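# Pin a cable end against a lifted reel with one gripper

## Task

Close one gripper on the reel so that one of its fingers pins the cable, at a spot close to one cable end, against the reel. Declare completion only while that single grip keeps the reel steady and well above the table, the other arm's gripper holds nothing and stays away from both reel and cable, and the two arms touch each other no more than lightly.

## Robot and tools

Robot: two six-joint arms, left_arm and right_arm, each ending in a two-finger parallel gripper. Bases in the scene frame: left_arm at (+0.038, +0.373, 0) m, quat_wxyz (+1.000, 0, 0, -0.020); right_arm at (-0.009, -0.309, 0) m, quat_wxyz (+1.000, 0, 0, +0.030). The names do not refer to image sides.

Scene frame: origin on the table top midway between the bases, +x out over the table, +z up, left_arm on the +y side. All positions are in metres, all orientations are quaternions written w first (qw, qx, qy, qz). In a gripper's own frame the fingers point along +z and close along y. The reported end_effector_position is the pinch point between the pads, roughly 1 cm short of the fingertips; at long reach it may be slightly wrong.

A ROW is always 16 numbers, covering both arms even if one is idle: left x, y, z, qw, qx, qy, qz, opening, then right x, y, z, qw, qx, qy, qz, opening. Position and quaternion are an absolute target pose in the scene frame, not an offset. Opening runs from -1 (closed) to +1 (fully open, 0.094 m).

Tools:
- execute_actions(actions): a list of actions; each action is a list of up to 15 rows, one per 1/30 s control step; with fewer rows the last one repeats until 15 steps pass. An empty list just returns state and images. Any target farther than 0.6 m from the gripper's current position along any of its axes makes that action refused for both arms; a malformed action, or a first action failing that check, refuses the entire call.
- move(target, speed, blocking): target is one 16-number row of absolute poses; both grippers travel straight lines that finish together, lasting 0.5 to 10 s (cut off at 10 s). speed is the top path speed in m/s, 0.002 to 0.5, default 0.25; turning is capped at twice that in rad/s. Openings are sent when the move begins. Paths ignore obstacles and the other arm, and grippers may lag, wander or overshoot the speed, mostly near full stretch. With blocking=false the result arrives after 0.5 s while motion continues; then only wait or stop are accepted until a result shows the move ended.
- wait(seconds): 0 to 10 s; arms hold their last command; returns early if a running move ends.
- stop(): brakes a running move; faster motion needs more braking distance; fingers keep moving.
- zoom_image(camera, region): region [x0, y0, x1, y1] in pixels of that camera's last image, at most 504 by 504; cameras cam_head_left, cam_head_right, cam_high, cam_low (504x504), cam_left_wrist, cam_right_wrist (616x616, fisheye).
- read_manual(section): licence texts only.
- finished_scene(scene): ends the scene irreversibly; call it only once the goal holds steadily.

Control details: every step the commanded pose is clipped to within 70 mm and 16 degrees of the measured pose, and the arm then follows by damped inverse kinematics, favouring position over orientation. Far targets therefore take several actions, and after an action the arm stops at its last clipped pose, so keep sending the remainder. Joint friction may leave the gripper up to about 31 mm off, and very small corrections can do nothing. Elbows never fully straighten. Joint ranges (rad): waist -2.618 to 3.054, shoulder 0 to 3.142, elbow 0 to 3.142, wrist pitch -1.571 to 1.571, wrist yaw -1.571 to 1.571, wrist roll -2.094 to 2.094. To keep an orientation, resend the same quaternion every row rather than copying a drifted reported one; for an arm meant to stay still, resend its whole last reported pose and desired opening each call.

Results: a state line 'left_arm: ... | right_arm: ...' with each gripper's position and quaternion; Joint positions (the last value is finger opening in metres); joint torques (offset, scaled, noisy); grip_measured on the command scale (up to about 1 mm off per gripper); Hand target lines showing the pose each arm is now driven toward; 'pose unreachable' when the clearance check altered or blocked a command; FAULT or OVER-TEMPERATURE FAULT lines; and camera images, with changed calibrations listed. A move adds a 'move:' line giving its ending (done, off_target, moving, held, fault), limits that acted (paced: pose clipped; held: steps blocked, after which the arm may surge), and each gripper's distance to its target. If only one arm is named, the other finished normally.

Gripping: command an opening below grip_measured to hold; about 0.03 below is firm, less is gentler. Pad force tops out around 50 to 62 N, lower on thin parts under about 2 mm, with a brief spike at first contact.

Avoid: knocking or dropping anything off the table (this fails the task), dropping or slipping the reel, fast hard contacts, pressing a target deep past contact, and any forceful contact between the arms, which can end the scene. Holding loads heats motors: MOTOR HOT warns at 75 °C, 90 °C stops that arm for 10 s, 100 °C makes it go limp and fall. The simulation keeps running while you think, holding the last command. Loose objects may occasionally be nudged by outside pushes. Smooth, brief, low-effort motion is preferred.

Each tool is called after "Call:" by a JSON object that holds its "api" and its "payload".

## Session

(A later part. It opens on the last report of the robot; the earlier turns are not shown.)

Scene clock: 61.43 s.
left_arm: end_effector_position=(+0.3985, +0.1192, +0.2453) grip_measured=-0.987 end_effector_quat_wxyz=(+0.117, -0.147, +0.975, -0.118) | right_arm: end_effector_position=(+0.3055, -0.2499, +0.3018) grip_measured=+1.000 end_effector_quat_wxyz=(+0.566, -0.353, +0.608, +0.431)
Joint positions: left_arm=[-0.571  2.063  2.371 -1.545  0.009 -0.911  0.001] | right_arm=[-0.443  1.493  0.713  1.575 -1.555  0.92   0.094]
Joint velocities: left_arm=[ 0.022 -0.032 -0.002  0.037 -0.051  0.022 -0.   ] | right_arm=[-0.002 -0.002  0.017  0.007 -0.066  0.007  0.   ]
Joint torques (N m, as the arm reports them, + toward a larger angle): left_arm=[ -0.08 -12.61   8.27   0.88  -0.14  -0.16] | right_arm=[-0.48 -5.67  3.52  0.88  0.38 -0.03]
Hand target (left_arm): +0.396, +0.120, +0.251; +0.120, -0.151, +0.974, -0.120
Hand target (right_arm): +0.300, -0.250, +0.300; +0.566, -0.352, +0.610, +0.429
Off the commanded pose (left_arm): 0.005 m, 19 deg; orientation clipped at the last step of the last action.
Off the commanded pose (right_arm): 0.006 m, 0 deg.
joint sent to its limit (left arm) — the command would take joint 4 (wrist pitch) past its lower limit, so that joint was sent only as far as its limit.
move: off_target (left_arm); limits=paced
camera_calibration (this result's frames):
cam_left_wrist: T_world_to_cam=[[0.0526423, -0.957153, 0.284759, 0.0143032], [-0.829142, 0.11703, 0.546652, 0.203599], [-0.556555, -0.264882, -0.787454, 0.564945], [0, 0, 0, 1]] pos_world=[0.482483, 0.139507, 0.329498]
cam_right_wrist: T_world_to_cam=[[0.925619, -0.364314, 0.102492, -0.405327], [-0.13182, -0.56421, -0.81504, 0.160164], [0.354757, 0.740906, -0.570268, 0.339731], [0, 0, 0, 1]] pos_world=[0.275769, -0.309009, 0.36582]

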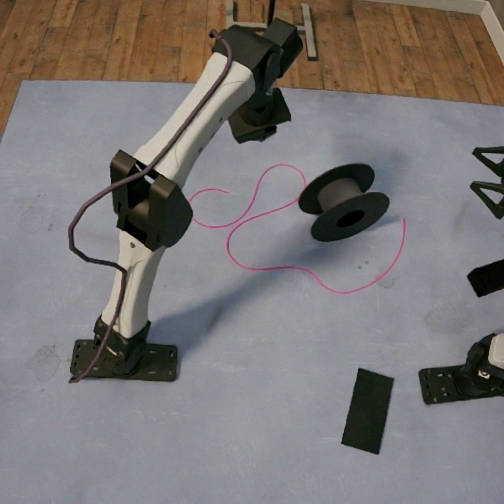

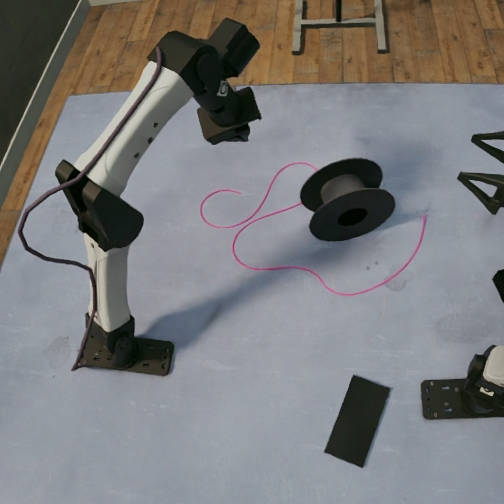

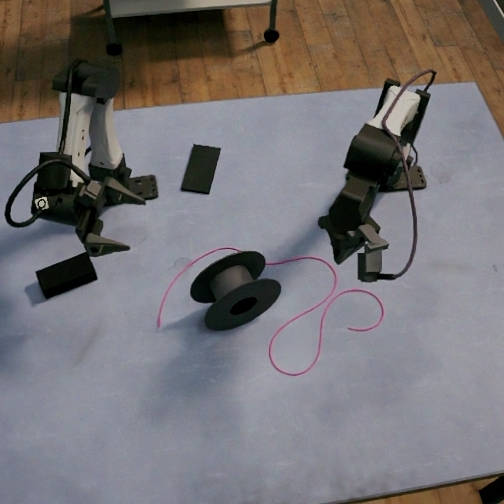

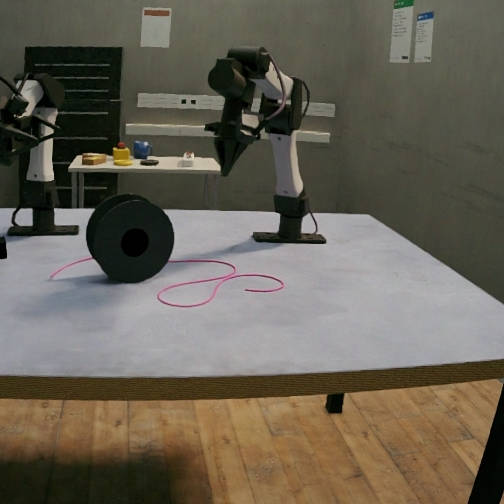

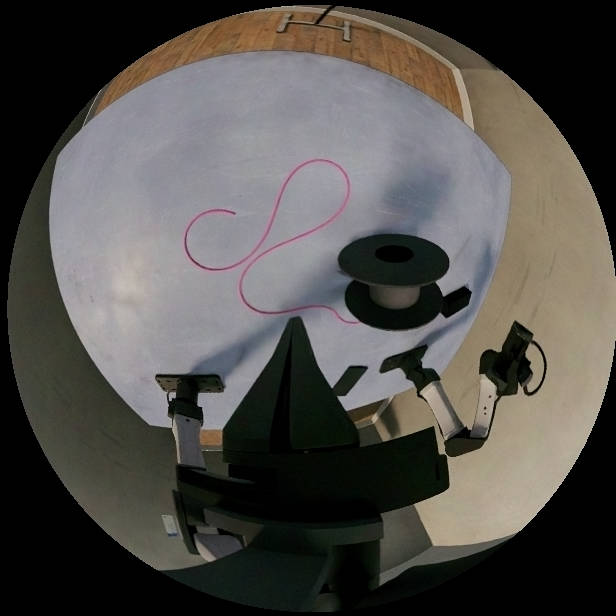

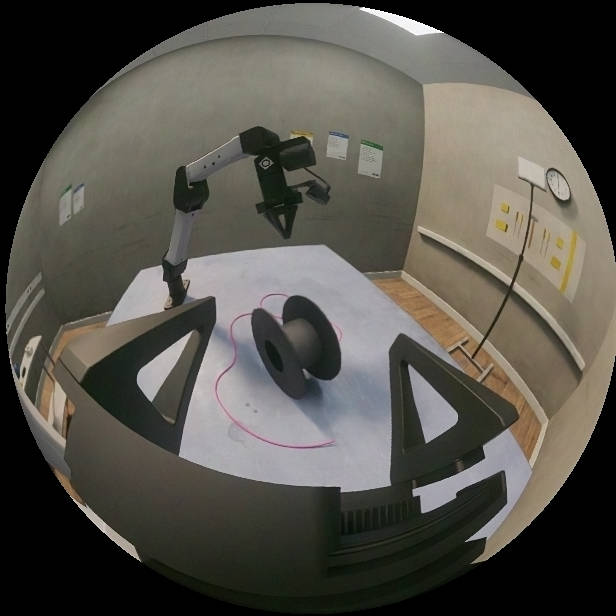

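Call:
{"api": "move", "payload": {"target": [0.432,0.247,0.04,0,0.383,0.924,0,0,0.3,-0.25,0.3,0.566,-0.353,0.608,0.431,1], "speed": 0.3}}

Call:
{"api": "move", "payload": {"target": [0.43,0.247,-0.012,0,0.383,0.924,0,0,0.3,-0.25,0.3,0.566,-0.353,0.608,0.431,1], "speed": 0.05}}

Call:
{"api": "move", "payload": {"target": [0.43,0.247,-0.012,0,0.383,0.924,0,-1,0.3,-0.25,0.3,0.566,-0.353,0.608,0.431,1]}}

Scene clock: 72.00 s.
left_arm: end_effector_position=(+0.4387, +0.2420, +0.0499) grip_measured=-0.001 end_effector_quat_wxyz=(+0.016, +0.379, +0.925, -0.003) | right_arm: end_effector_position=(+0.3055, -0.2499, +0.3018) grip_measured=+1.000 end_effector_quat_wxyz=(+0.566, -0.353, +0.608, +0.431)
Joint positions: left_arm=[-0.273  2.15   1.755 -1.145  0.009  0.465  0.047] | right_arm=[-0.443  1.493  0.713  1.575 -1.555  0.92   0.094]
Joint velocities: left_arm=[ 0.002 -0.022  0.007 -0.051  0.037  0.007  0.   ] | right_arm=[ 0.007  0.002 -0.012  0.037 -0.022  0.022  0.   ]
Joint torques (N m, as the arm reports them, + toward a larger angle): left_arm=[  0.61 -11.85   5.82   0.47  -0.08   0.04] | right_arm=[-0.48 -5.68  3.51  0.88  0.39 -0.03]
Hand target (left_arm): +0.435, +0.248, +0.038; +0.002, +0.381, +0.924, +0.002
Hand target (right_arm): +0.300, -0.250, +0.300; +0.566, -0.352, +0.610, +0.429
Off the commanded pose (left_arm): 0.013 m, 2 deg.
Off the commanded pose (right_arm): 0.006 m, 0 deg.
move: off_target (left_arm)
camera_calibration (this result's frames):
cam_left_wrist: T_world_to_cam=[[-0.827659, -0.558351, 0.0567945, 0.486377], [-0.341558, 0.581414, 0.738441, -0.00639599], [-0.44533, 0.591779, -0.671922, 0.204107], [0, 0, 0, 1]] pos_world=[0.491264, 0.154502, 0.114243]
cam_right_wrist: T_world_to_cam=[[0.925619, -0.364314, 0.102492, -0.405327], [-0.13182, -0.56421, -0.81504, 0.160164], [0.354757, 0.740906, -0.570268, 0.339731], [0, 0, 0, 1]] pos_world=[0.275769, -0.309009, 0.36582]

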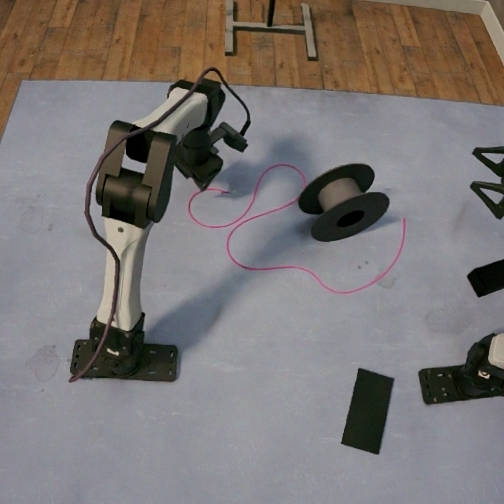

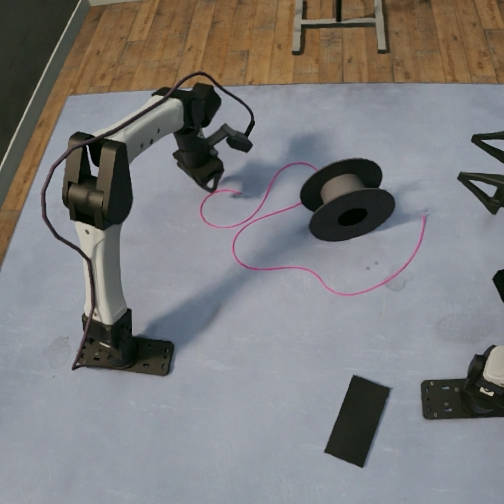

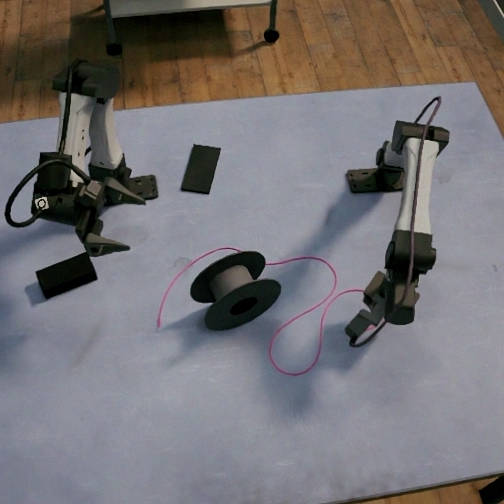

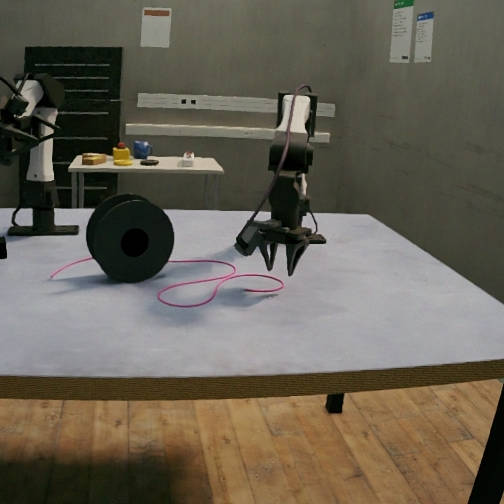

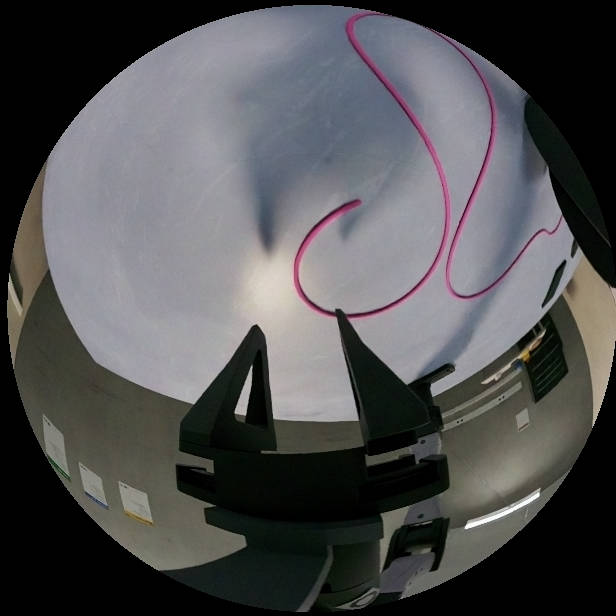

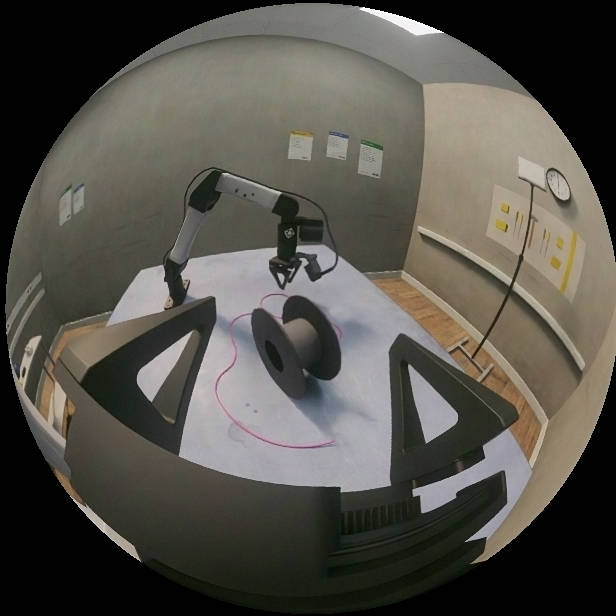

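Scene clock: 73.50 s.
left_arm: end_effector_position=(+0.4367, +0.2427, +0.0122) grip_measured=-0.001 end_effector_quat_wxyz=(+0.019, +0.380, +0.925, -0.003) | right_arm: end_effector_position=(+0.3055, -0.2499, +0.3018) grip_measured=+1.000 end_effector_quat_wxyz=(+0.566, -0.353, +0.608, +0.431)
Joint positions: left_arm=[-0.273  2.169  1.632 -0.996  0.009  0.467  0.047] | right_arm=[-0.443  1.493  0.713  1.575 -1.555  0.92   0.094]
Joint velocities: left_arm=[ 0.007 -0.017  0.012 -0.007 -0.037 -0.007  0.002] | right_arm=[-0.012 -0.007 -0.017 -0.022  0.066 -0.022  0.   ]
Joint torques (N m, as the arm reports them, + toward a larger angle): left_arm=[  0.3  -10.04   4.12   0.72  -0.08   0.04] | right_arm=[-0.49 -5.66  3.49  0.88  0.39 -0.03]
Hand target (left_arm): +0.429, +0.247, -0.011; -0.000, +0.383, +0.924, -0.000
Hand target (right_arm): +0.300, -0.250, +0.300; +0.566, -0.352, +0.610, +0.429
Off the commanded pose (left_arm): 0.025 m, 2 deg.
Off the commanded pose (right_arm): 0.006 m, 0 deg.
move: off_target (left_arm)
camera_calibration (this result's frames):
cam_left_wrist: T_world_to_cam=[[-0.829484, -0.556066, 0.0524064, 0.487548], [-0.344683, 0.583469, 0.735362, 0.0212083], [-0.439487, 0.591908, -0.675645, 0.174945], [0, 0, 0, 1]] pos_world=[0.488609, 0.155183, 0.0770542]
cam_right_wrist: T_world_to_cam=[[0.925619, -0.364314, 0.102492, -0.405327], [-0.13182, -0.56421, -0.81504, 0.160164], [0.354757, 0.740906, -0.570268, 0.339731], [0, 0, 0, 1]] pos_world=[0.275769, -0.309009, 0.36582]

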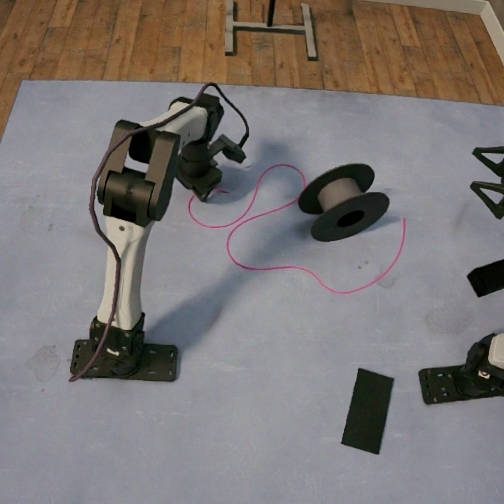

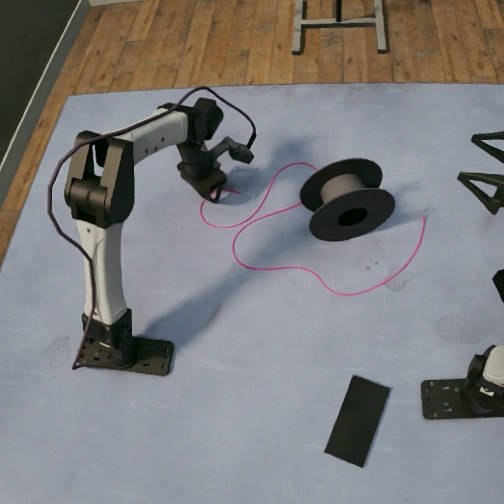

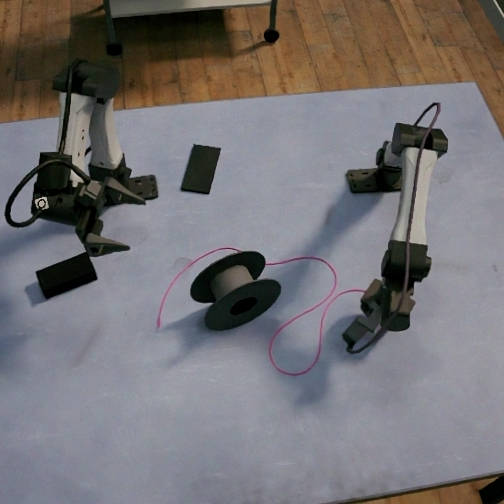

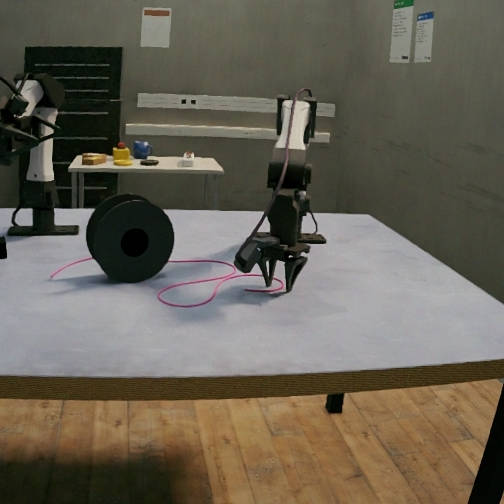

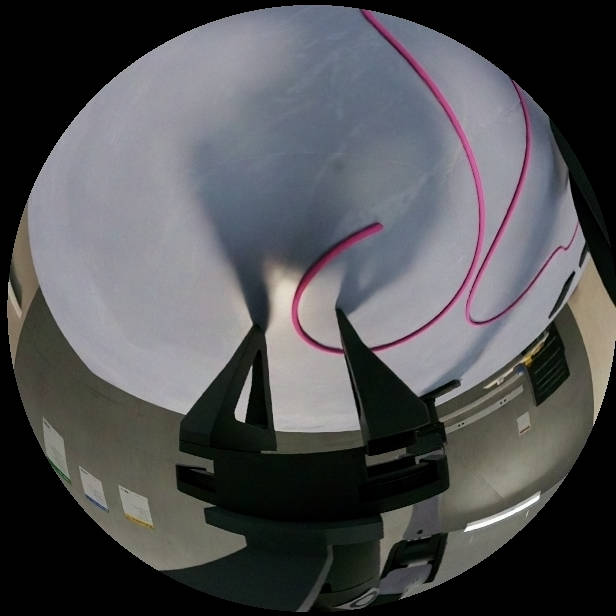

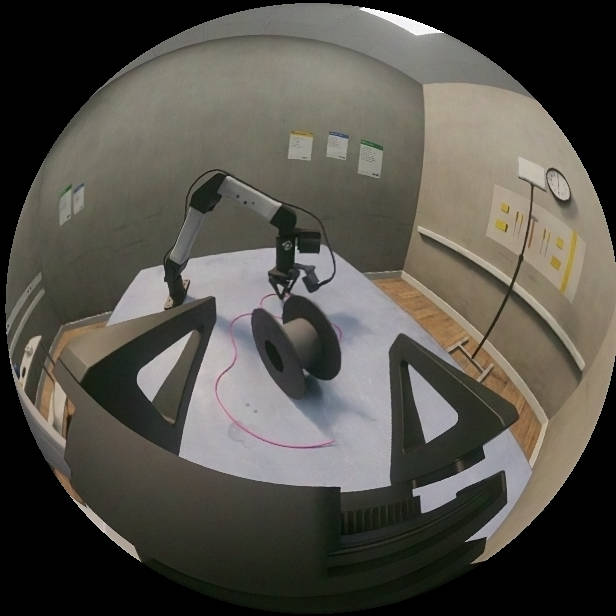

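Scene clock: 74.20 s.
left_arm: end_effector_position=(+0.4359, +0.2422, +0.0119) grip_measured=-0.975 end_effector_quat_wxyz=(+0.019, +0.380, +0.925, -0.005) | right_arm: end_effector_position=(+0.3055, -0.2499, +0.3018) grip_measured=+1.000 end_effector_quat_wxyz=(+0.566, -0.353, +0.608, +0.431)
Joint positions: left_arm=[-0.273  2.168  1.629 -0.995  0.013  0.467  0.001] | right_arm=[-0.443  1.493  0.713  1.575 -1.555  0.92   0.094]
Joint velocities: left_arm=[ 0.007 -0.007 -0.007  0.037  0.037 -0.081  0.   ] | right_arm=[ 0.017 -0.002  0.002 -0.051  0.022  0.022  0.   ]
Joint torques (N m, as the arm reports them, + toward a larger angle): left_arm=[  0.35 -10.     4.03   0.73  -0.09   0.02] | right_arm=[-0.5  -5.65  3.5   0.88  0.39 -0.03]
Hand target (left_arm): +0.429, +0.247, -0.011; -0.001, +0.383, +0.924, -0.000
Hand target (right_arm): +0.300, -0.250, +0.300; +0.566, -0.352, +0.610, +0.429
Off the commanded pose (left_arm): 0.025 m, 2 deg.
Off the commanded pose (right_arm): 0.006 m, 0 deg.
move: off_target (left_arm)
camera_calibration (this result's frames):
cam_left_wrist: T_world_to_cam=[[-0.829462, -0.555733, 0.0561659, 0.486504], [-0.343111, 0.586281, 0.733859, 0.0201029], [-0.440758, 0.589437, -0.676976, 0.17588], [0, 0, 0, 1]] pos_world=[0.487954, 0.15491, 0.0769886]
cam_right_wrist: T_world_to_cam=[[0.925619, -0.364314, 0.102492, -0.405327], [-0.13182, -0.56421, -0.81504, 0.160164], [0.354757, 0.740906, -0.570268, 0.339731], [0, 0, 0, 1]] pos_world=[0.275769, -0.309009, 0.36582]

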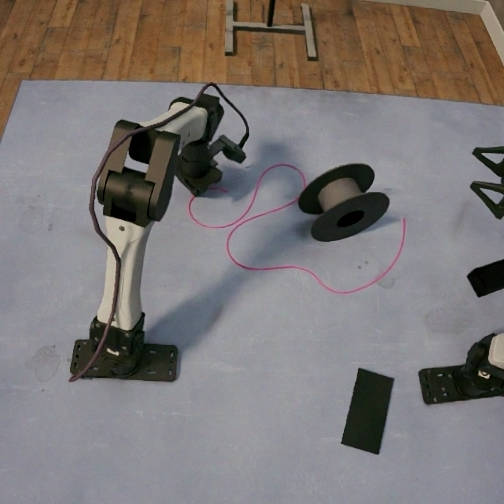

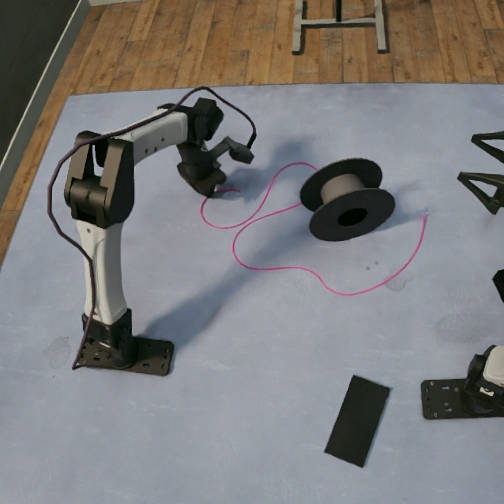

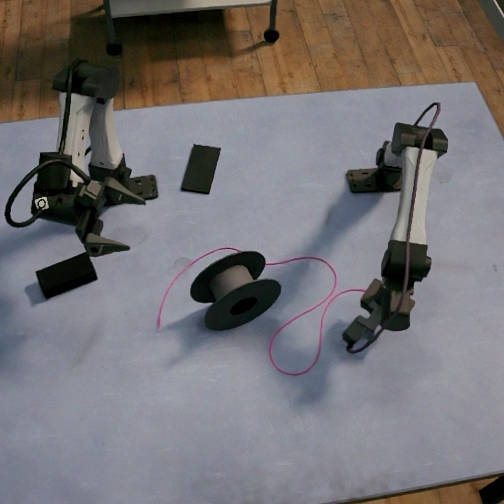

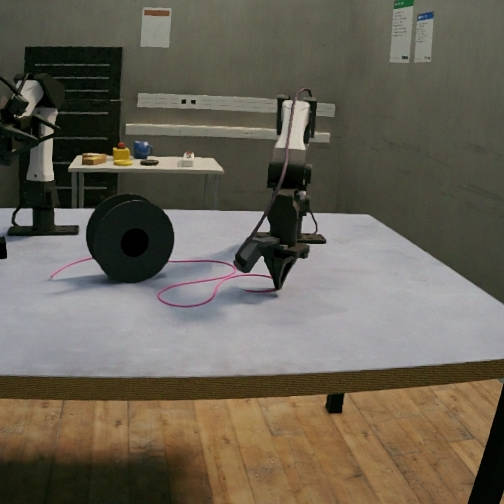

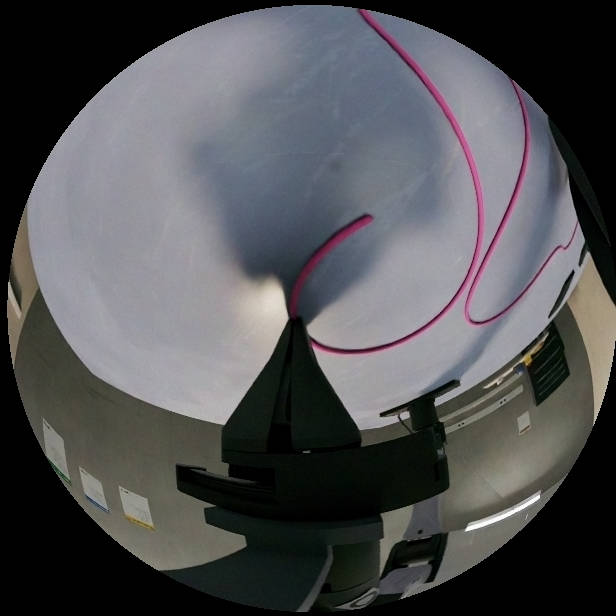

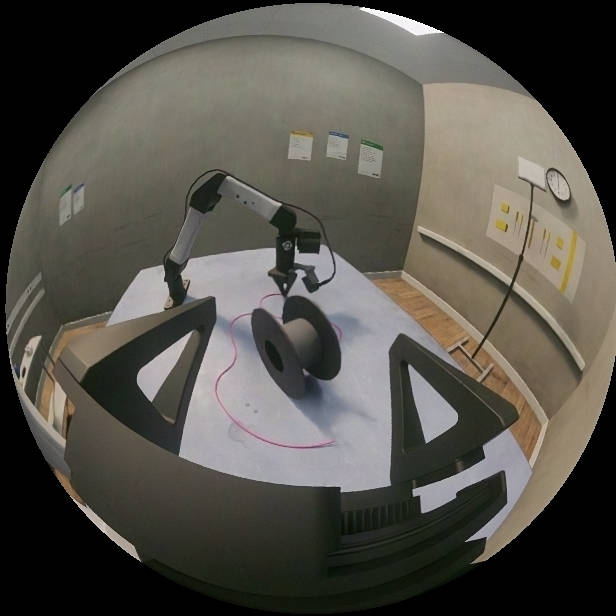

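Call:
{"api": "move", "payload": {"target": [0.40,0.15,0.15,0,0.383,0.924,0,-1,0.3,-0.25,0.3,0.566,-0.353,0.608,0.431,1], "speed": 0.12}}

Scene clock: 89.80 s.
left_arm: end_effector_position=(+0.3974, +0.1494, +0.1539) grip_measured=-0.975 end_effector_quat_wxyz=(+0.025, +0.386, +0.922, -0.011) | right_arm: end_effector_position=(+0.3055, -0.2499, +0.3018) grip_measured=+1.000 end_effector_quat_wxyz=(+0.566, -0.353, +0.608, +0.431)
Joint positions: left_arm=[-0.512  2.159  2.184 -1.543  0.013  0.24   0.001] | right_arm=[-0.443  1.493  0.713  1.575 -1.555  0.92   0.094]
Joint velocities: left_arm=[ 0.017 -0.012 -0.002 -0.051  0.051  0.022  0.001] | right_arm=[-0.022 -0.017  0.012 -0.022  0.007 -0.007  0.   ]
Joint torques (N m, as the arm reports them, + toward a larger angle): left_arm=[ -0.09 -11.56   8.45   0.36  -0.05  -0.14] | right_arm=[-0.47 -5.65  3.52  0.88  0.39 -0.03]
Hand target (left_arm): +0.397, +0.149, +0.150; +0.017, +0.383, +0.924, -0.006
Hand target (right_arm): +0.300, -0.250, +0.300; +0.566, -0.352, +0.610, +0.429
Off the commanded pose (left_arm): 0.005 m, 3 deg.
Off the commanded pose (right_arm): 0.006 m, 0 deg.
joint sent to its limit (left arm) — the command would take joint 4 (wrist pitch) past its lower limit, so that joint was sent only as far as its limit.
move: off_target (left_arm)
camera_calibration (this result's frames):
cam_left_wrist: T_world_to_cam=[[-0.836776, -0.544504, 0.0576329, 0.395988], [-0.34166, 0.601487, 0.722137, -0.0439401], [-0.427872, 0.584576, -0.689345, 0.307187], [0, 0, 0, 1]] pos_world=[0.447777, 0.0624723, 0.220667]
cam_right_wrist: T_world_to_cam=[[0.925619, -0.364314, 0.102492, -0.405327], [-0.13182, -0.56421, -0.81504, 0.160164], [0.354757, 0.740906, -0.570268, 0.339731], [0, 0, 0, 1]] pos_world=[0.275769, -0.309009, 0.36582]

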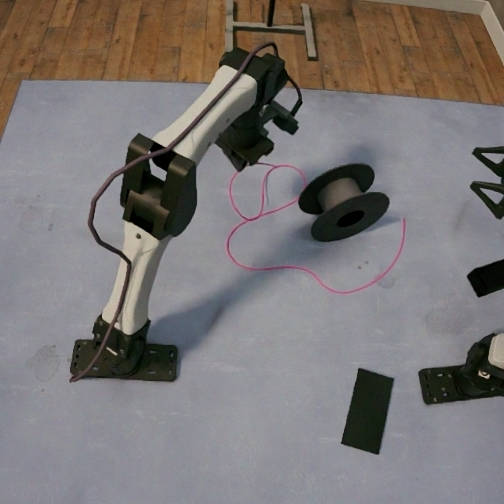

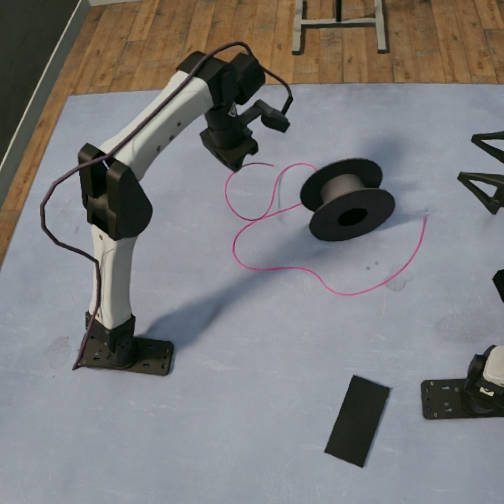

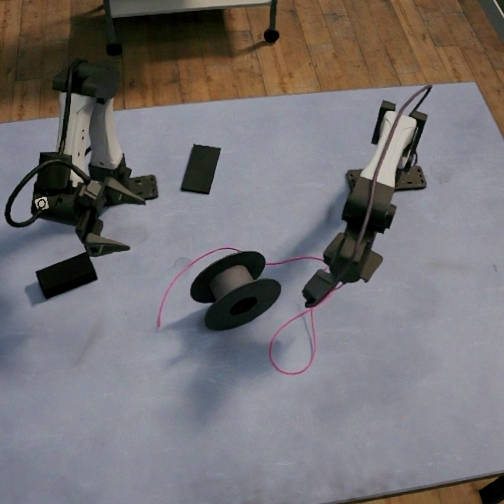

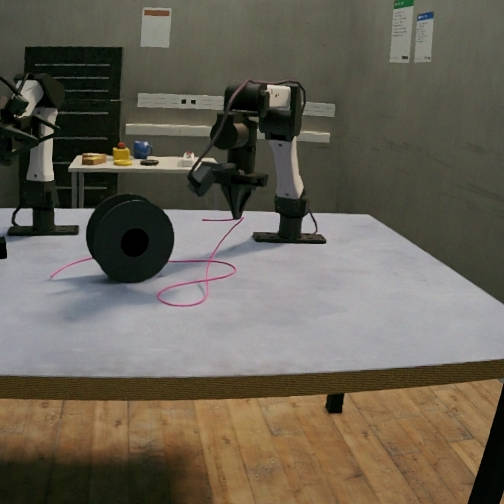

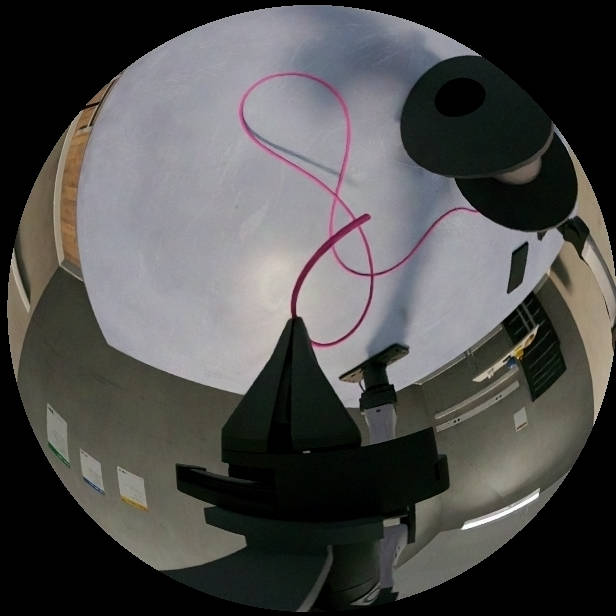

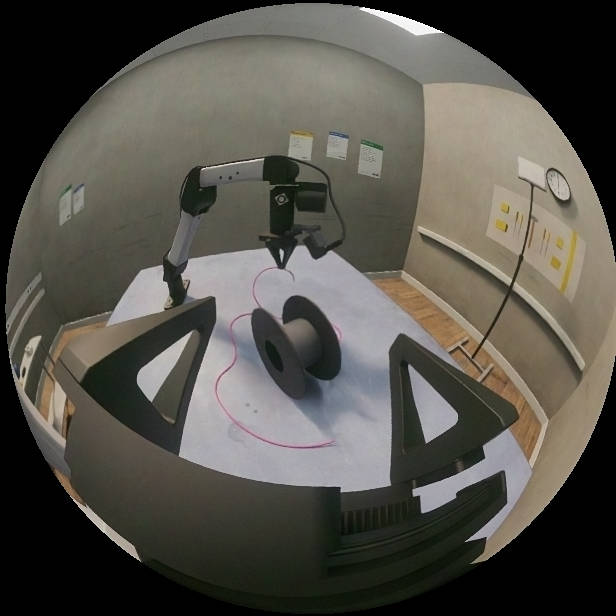

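Call:
{"api": "move", "payload": {"target": [0.33,0.08,0.25,0.669,0.707,-0.011,0.23,-1,0.39,-0.23,0.17,0.415,-0.572,0.415,0.572,0.2], "speed": 0.25}}

Scene clock: 122.53 s.
left_arm: end_effector_position=(+0.3236, +0.0829, +0.2672) grip_measured=-0.976 end_effector_quat_wxyz=(+0.669, +0.703, -0.020, +0.240) | right_arm: end_effector_position=(+0.3880, -0.2330, +0.1646) grip_measured=+0.202 end_effector_quat_wxyz=(+0.547, -0.407, +0.576, +0.451)
Joint positions: left_arm=[-0.461  1.348  0.671  0.692  0.754  1.934  0.001] | right_arm=[-0.311  2.084  0.883  1.575 -1.556  0.448  0.056]
Joint velocities: left_arm=[-0.012 -0.027 -0.002 -0.066  0.037 -0.051  0.   ] | right_arm=[ 0.002  0.012 -0.012 -0.037  0.022 -0.037 -0.001]
Joint torques (N m, as the arm reports them, + toward a larger angle): left_arm=[ 0.76 -3.63  7.78  1.81  0.12 -0.04] | right_arm=[ 1.16 -7.55  5.72  1.32  0.18 -0.13]
Hand target (left_arm): +0.326, +0.084, +0.256; +0.664, +0.710, -0.019, +0.234
Hand target (right_arm): +0.391, -0.229, +0.168; +0.550, -0.421, +0.566, +0.447
Off the commanded pose (left_arm): 0.019 m, 2 deg.
Off the commanded pose (right_arm): 0.007 m, 34 deg; orientation clipped at the last step of the last action.
joint sent to its limit (right arm) — the command would take joint 5 (wrist yaw) past its lower limit, so that joint was sent only as far as its limit.
move: off_target (left_arm, right_arm); limits=paced
camera_calibration (this result's frames):
cam_left_wrist: T_world_to_cam=[[0.494249, 0.224561, -0.839815, 0.0368985], [0.255791, 0.885726, 0.387376, -0.238456], [0.830836, -0.406277, 0.380329, -0.218417], [0, 0, 0, 1]] pos_world=[0.224226, 0.114183, 0.20643]
cam_right_wrist: T_world_to_cam=[[0.958689, -0.24023, 0.15233, -0.453546], [-0.0202808, -0.591876, -0.805774, 0.0174785], [0.283732, 0.769398, -0.572297, 0.254245], [0, 0, 0, 1]] pos_world=[0.363027, -0.294226, 0.228676]

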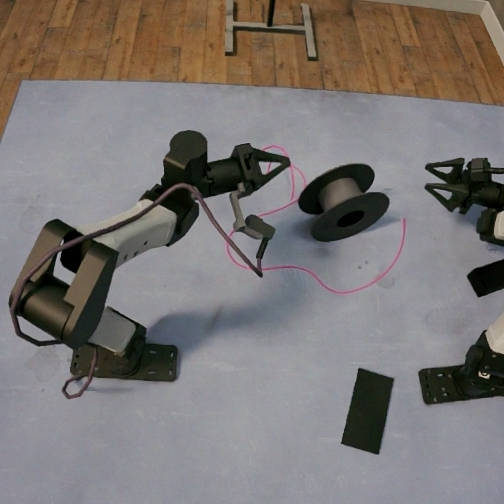

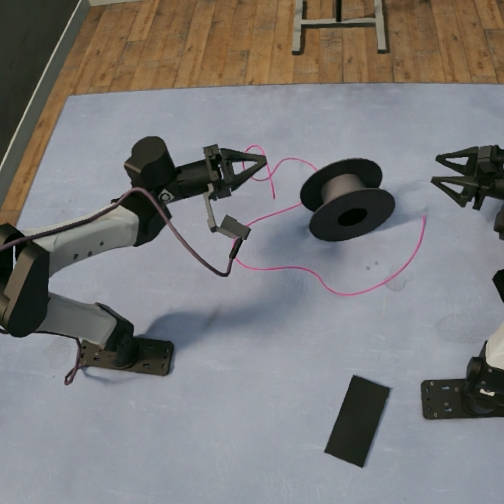

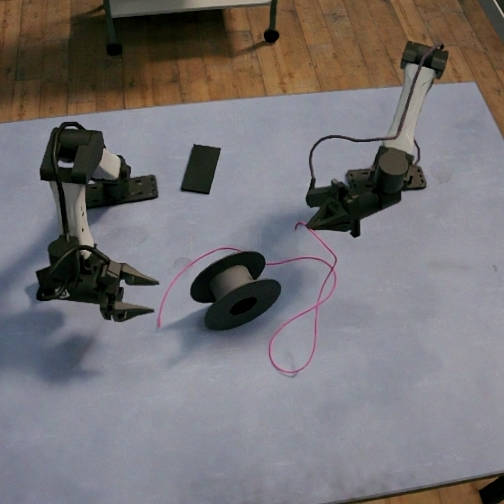

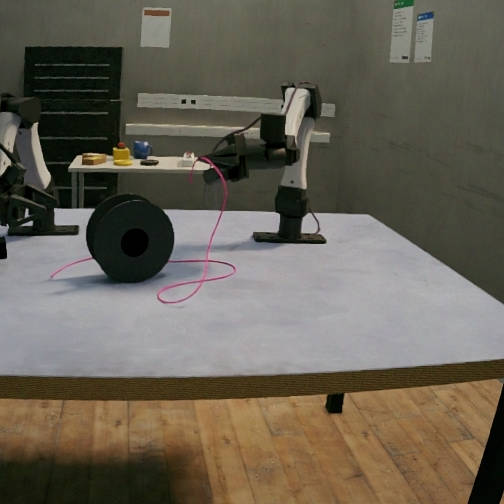

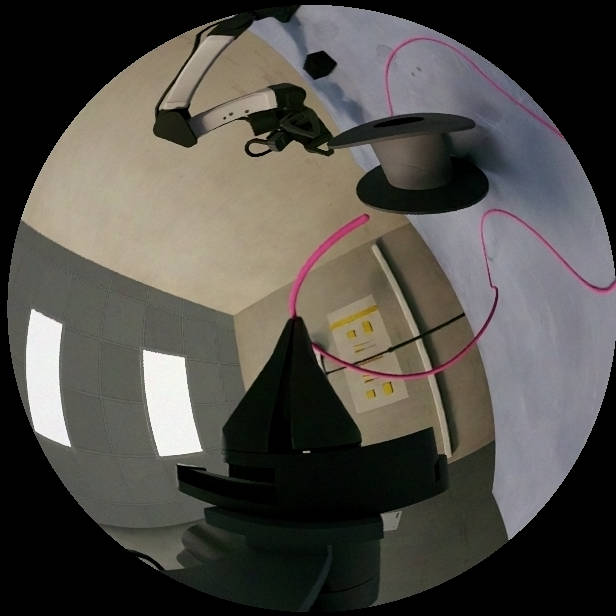

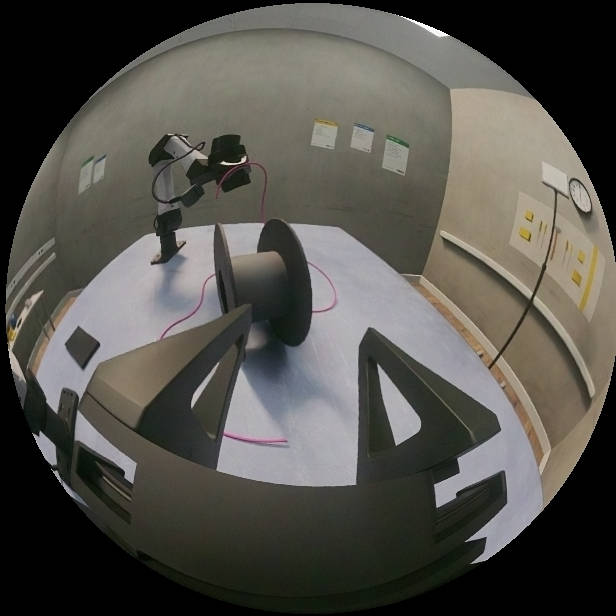

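Call:
{"api": "move", "payload": {"target": [0.33,0.08,0.25,0.669,0.707,-0.011,0.23,-1,0.36,-0.17,0.19,0.399,-0.599,0.52,0.46,0.2], "speed": 0.15}}

Scene clock: 139.30 s.
left_arm: end_effector_position=(+0.3286, +0.0798, +0.2635) grip_measured=-0.976 end_effector_quat_wxyz=(+0.673, +0.698, -0.022, +0.242) | right_arm: end_effector_position=(+0.3678, -0.1740, +0.1883) grip_measured=+0.202 end_effector_quat_wxyz=(+0.534, -0.474, +0.522, +0.467)
Joint positions: left_arm=[-0.461  1.39   0.671  0.751  0.755  1.925  0.001] | right_arm=[-0.161  2.015  0.883  1.575 -1.556  0.425  0.056]
Joint velocities: left_arm=[-0.012  0.017  0.002 -0.022 -0.022 -0.007  0.   ] | right_arm=[-0.017 -0.002  0.007  0.037 -0.095  0.081 -0.   ]
Joint torques (N m, as the arm reports them, + toward a larger angle): left_arm=[ 0.31 -3.98  7.21  1.81  0.   -0.27] | right_arm=[ 1.18 -9.31  2.47  1.26  0.22 -0.11]
Hand target (left_arm): +0.330, +0.080, +0.250; +0.669, +0.707, -0.011, +0.230
Hand target (right_arm): +0.360, -0.169, +0.190; +0.532, -0.481, +0.516, +0.468
Off the commanded pose (left_arm): 0.014 m, 2 deg.
Off the commanded pose (right_arm): 0.009 m, 21 deg; orientation clipped at the last step of the last action.
joint sent to its limit (right arm) — the command would take joint 5 (wrist yaw) past its lower limit, so that joint was sent only as far as its limit.
move: off_target (left_arm, right_arm); limits=paced
camera_calibration (this result's frames):
cam_left_wrist: T_world_to_cam=[[0.50092, 0.214064, -0.838603, 0.0303041], [0.254777, 0.889528, 0.379248, -0.233456], [0.827144, -0.40363, 0.391044, -0.224239], [0, 0, 0, 1]] pos_world=[0.229777, 0.110669, 0.201638]
cam_right_wrist: T_world_to_cam=[[0.96578, -0.0922114, 0.242416, -0.417511], [0.141519, -0.595907, -0.790485, 0.00799025], [0.217349, 0.797742, -0.562466, 0.255639], [0, 0, 0, 1]] pos_world=[0.34653, -0.237672, 0.251316]

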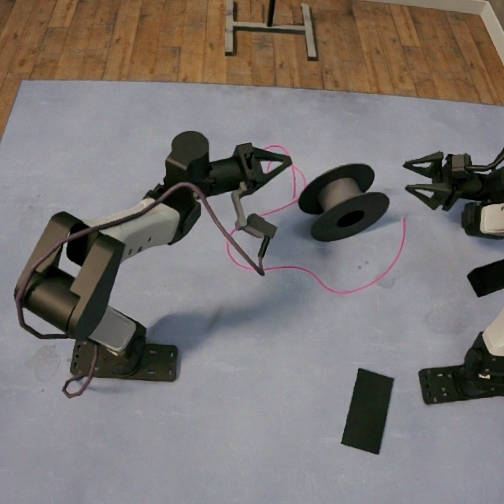

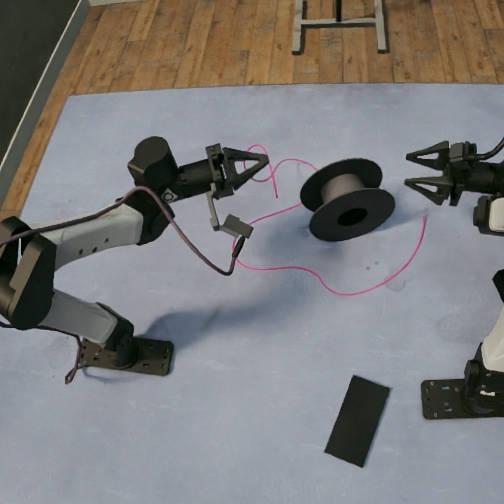

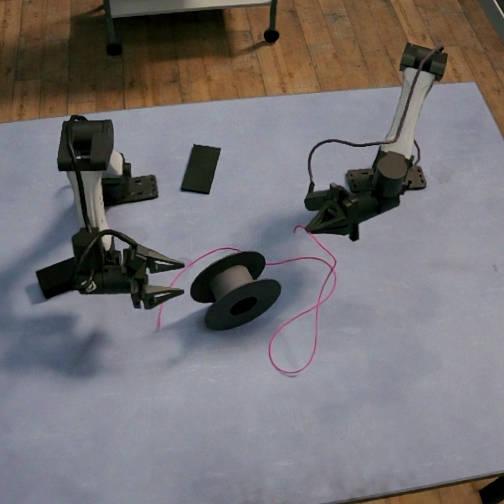

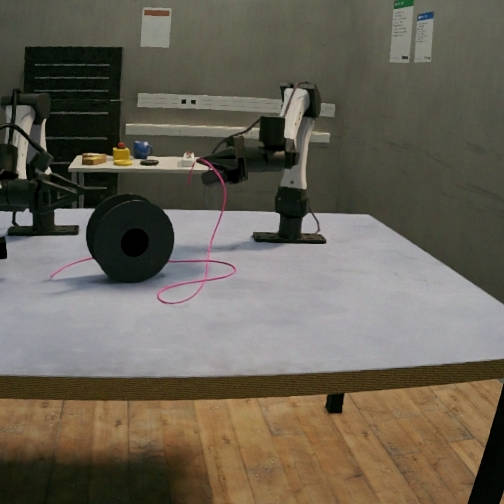

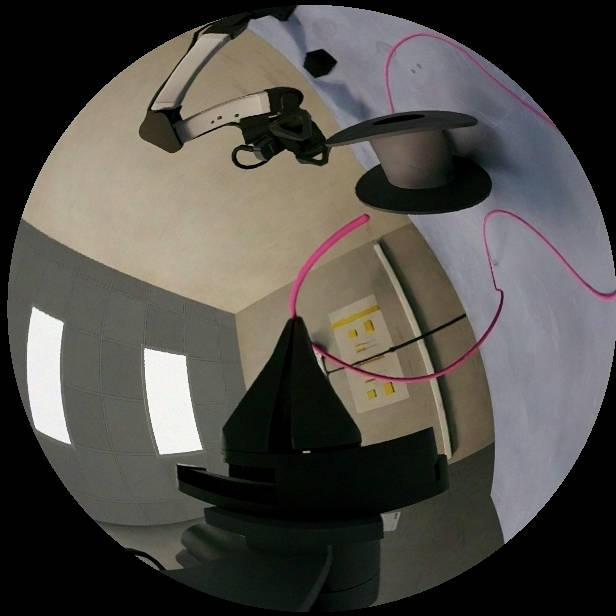

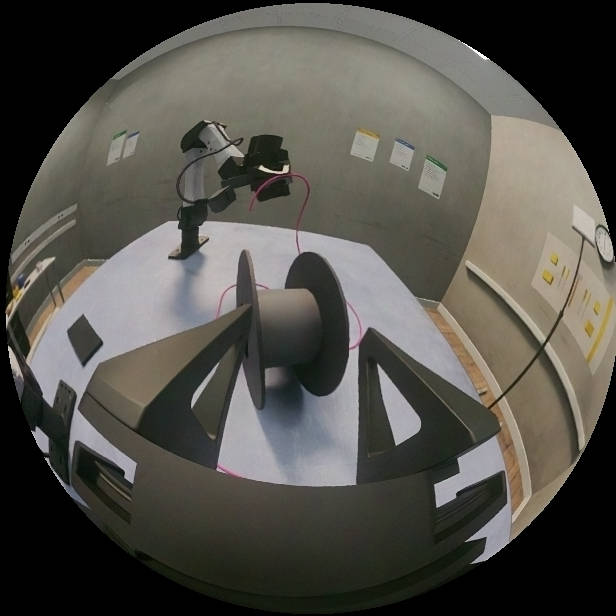

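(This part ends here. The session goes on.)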